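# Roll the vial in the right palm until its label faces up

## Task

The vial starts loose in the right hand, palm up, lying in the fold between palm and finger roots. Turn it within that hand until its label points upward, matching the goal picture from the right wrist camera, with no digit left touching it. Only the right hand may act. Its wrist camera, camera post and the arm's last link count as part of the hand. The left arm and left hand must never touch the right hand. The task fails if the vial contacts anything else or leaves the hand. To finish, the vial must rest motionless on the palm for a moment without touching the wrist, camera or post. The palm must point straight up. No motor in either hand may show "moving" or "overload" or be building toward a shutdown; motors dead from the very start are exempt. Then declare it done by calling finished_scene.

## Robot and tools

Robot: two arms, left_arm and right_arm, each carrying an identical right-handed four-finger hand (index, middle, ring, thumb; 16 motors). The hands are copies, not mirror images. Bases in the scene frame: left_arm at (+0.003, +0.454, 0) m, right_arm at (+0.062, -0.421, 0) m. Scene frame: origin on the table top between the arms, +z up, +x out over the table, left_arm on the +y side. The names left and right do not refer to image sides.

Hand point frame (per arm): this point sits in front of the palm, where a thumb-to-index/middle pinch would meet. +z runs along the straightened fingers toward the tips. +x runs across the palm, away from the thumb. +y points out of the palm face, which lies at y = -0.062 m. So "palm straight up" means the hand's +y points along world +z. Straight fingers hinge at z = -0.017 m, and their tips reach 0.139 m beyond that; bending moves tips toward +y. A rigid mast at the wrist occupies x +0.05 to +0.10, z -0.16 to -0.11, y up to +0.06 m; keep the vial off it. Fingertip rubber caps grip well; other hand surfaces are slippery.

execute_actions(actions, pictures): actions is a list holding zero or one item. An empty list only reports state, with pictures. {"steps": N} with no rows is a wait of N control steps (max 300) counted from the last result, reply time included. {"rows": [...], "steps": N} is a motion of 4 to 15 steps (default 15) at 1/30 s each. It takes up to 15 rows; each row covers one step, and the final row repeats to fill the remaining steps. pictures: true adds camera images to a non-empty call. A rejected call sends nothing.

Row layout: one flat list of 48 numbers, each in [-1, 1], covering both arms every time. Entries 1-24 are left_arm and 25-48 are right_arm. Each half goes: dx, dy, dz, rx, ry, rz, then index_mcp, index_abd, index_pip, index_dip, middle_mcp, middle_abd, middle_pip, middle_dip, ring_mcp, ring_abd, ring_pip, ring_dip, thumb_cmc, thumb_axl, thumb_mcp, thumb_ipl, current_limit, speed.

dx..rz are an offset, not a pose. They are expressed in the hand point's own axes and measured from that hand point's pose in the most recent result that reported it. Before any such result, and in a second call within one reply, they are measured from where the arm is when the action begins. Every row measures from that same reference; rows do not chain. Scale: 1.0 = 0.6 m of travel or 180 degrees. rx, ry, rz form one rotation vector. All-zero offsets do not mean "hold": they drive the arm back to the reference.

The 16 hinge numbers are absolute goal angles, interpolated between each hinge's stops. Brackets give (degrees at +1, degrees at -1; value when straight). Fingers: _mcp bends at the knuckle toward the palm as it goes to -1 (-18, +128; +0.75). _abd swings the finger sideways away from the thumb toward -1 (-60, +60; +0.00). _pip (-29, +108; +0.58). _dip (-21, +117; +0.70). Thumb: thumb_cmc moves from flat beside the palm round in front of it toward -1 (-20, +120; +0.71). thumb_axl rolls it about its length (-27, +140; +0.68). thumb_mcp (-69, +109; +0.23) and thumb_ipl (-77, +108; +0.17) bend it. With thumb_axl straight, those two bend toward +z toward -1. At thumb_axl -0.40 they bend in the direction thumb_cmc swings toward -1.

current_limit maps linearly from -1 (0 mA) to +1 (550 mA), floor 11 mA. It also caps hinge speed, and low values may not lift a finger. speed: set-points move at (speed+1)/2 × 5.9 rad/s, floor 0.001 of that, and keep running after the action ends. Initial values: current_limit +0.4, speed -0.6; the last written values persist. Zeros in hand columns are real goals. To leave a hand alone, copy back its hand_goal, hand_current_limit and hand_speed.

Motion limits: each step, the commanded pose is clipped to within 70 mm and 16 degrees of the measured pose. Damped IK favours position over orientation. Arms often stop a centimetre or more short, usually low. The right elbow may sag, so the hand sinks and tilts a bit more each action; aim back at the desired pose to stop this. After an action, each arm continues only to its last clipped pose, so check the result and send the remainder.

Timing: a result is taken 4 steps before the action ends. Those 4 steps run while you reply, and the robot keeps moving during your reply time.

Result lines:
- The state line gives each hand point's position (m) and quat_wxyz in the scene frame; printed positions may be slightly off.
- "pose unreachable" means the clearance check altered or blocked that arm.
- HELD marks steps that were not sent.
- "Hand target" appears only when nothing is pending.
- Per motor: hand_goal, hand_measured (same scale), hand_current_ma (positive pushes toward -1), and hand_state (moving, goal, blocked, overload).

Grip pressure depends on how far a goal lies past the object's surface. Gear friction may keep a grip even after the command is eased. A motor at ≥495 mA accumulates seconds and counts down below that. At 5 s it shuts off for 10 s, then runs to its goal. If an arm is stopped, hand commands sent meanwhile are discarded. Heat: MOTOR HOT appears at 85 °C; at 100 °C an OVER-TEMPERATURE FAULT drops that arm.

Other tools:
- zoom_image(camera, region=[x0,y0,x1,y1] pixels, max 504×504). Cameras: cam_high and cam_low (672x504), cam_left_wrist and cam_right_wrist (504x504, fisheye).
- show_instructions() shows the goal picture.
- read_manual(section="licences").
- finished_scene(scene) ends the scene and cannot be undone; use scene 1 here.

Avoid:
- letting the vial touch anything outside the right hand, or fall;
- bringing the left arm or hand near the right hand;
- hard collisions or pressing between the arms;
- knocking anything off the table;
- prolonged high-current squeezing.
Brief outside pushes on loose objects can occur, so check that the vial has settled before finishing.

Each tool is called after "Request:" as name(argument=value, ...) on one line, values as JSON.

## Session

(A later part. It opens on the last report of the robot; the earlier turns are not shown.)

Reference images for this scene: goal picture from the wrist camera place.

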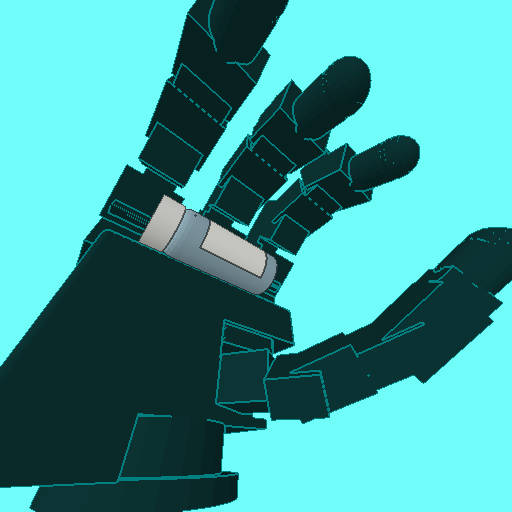

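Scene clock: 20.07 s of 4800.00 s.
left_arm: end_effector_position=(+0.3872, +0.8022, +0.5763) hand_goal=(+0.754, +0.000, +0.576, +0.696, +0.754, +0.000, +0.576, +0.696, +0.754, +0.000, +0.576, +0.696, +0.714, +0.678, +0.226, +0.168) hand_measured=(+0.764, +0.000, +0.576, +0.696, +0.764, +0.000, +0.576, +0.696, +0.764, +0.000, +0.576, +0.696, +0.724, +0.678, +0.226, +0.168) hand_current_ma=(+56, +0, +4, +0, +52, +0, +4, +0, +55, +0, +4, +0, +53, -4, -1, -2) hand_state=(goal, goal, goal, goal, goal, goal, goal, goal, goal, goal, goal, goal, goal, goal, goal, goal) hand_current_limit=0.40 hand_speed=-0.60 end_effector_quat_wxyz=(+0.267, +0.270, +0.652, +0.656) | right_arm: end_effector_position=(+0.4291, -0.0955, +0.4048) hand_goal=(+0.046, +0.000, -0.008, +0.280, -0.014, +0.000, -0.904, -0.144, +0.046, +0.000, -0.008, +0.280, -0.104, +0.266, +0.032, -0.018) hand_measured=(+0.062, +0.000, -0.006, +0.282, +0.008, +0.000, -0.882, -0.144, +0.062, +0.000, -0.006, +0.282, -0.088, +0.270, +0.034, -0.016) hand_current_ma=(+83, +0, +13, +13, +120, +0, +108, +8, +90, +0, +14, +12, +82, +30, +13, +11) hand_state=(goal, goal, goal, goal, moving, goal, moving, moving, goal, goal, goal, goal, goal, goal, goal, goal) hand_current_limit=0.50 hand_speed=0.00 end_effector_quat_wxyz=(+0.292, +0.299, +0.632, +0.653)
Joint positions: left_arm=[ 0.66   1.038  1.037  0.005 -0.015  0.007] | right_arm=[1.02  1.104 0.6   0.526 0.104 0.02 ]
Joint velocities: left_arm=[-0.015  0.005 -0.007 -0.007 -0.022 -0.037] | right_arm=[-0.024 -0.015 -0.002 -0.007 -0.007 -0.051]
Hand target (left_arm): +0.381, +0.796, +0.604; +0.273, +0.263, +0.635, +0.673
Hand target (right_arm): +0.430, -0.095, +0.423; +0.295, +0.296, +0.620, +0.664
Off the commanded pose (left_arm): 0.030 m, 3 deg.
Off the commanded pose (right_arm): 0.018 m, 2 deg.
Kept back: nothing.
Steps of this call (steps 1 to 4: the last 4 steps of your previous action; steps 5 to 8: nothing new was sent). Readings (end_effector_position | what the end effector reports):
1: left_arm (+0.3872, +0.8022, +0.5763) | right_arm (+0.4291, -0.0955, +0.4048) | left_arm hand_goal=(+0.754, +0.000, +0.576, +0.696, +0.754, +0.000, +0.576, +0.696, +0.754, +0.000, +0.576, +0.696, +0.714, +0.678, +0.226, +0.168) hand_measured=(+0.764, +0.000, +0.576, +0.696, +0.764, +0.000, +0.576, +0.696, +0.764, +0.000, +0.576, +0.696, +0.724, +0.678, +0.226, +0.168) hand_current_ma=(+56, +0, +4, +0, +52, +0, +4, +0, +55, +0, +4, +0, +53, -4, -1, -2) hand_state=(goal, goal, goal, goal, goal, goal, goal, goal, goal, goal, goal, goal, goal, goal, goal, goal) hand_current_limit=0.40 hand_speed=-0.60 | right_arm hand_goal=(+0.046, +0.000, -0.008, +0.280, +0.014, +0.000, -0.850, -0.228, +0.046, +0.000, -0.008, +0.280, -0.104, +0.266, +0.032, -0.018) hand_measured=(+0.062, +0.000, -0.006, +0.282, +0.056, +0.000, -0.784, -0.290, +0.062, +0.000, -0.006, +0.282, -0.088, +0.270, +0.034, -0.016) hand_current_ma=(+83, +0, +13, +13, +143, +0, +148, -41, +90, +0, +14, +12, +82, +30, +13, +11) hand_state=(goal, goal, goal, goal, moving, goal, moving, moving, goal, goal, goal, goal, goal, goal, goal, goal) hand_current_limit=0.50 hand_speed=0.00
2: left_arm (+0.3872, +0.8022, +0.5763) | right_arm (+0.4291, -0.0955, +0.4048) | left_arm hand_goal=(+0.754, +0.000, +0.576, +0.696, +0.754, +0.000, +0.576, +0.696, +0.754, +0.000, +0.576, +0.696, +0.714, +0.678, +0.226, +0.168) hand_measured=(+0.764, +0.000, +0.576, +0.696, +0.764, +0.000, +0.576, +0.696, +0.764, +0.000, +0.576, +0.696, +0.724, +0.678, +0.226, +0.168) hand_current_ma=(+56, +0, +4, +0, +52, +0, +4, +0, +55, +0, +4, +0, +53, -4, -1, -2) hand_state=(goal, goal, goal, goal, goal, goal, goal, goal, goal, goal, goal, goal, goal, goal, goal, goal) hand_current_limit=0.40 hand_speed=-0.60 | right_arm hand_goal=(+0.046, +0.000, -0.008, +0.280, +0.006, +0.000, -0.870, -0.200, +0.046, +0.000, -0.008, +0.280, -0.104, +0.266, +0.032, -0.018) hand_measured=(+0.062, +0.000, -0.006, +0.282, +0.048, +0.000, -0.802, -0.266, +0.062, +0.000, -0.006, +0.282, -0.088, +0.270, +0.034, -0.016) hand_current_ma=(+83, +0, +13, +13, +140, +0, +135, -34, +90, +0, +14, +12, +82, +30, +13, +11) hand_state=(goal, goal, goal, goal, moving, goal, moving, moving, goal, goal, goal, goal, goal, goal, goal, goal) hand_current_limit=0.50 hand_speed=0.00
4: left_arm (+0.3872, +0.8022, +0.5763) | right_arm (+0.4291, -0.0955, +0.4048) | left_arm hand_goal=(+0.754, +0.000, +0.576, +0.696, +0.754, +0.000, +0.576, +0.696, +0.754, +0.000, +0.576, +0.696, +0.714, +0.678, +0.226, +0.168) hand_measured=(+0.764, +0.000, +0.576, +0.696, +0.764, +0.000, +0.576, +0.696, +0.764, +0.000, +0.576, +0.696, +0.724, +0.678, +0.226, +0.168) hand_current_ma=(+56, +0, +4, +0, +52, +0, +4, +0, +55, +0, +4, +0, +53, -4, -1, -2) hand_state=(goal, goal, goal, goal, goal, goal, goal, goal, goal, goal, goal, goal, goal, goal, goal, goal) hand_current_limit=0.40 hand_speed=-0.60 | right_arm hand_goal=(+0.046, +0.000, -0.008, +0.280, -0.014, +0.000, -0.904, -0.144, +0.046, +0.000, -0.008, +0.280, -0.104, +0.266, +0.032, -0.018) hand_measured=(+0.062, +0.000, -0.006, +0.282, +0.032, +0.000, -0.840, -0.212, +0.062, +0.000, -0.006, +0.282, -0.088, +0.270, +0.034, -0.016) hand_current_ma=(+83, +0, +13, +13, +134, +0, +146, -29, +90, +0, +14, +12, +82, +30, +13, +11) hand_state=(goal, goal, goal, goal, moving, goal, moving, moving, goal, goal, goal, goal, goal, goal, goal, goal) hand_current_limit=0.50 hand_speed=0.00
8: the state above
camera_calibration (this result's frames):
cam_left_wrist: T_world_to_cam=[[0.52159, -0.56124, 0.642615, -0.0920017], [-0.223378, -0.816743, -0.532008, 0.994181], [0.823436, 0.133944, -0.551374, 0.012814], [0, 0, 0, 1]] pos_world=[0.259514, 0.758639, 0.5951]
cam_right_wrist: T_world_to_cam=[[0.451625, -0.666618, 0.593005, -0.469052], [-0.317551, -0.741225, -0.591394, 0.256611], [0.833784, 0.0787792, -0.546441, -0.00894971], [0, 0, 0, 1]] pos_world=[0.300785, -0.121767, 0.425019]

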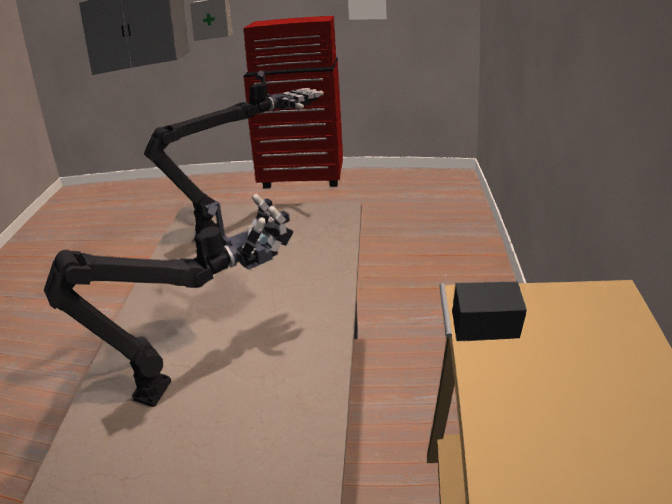

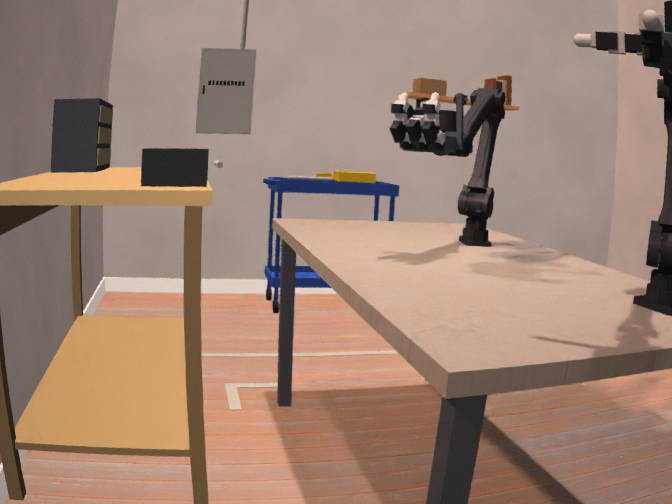

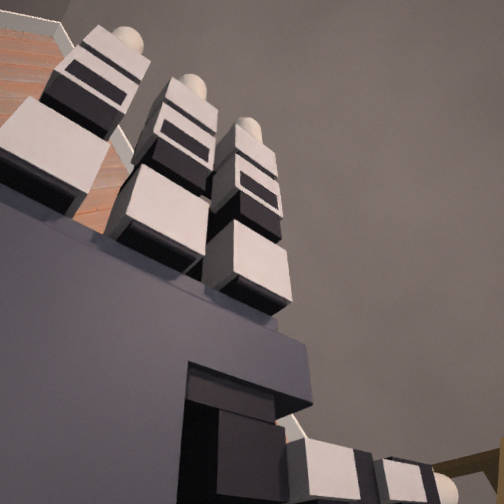

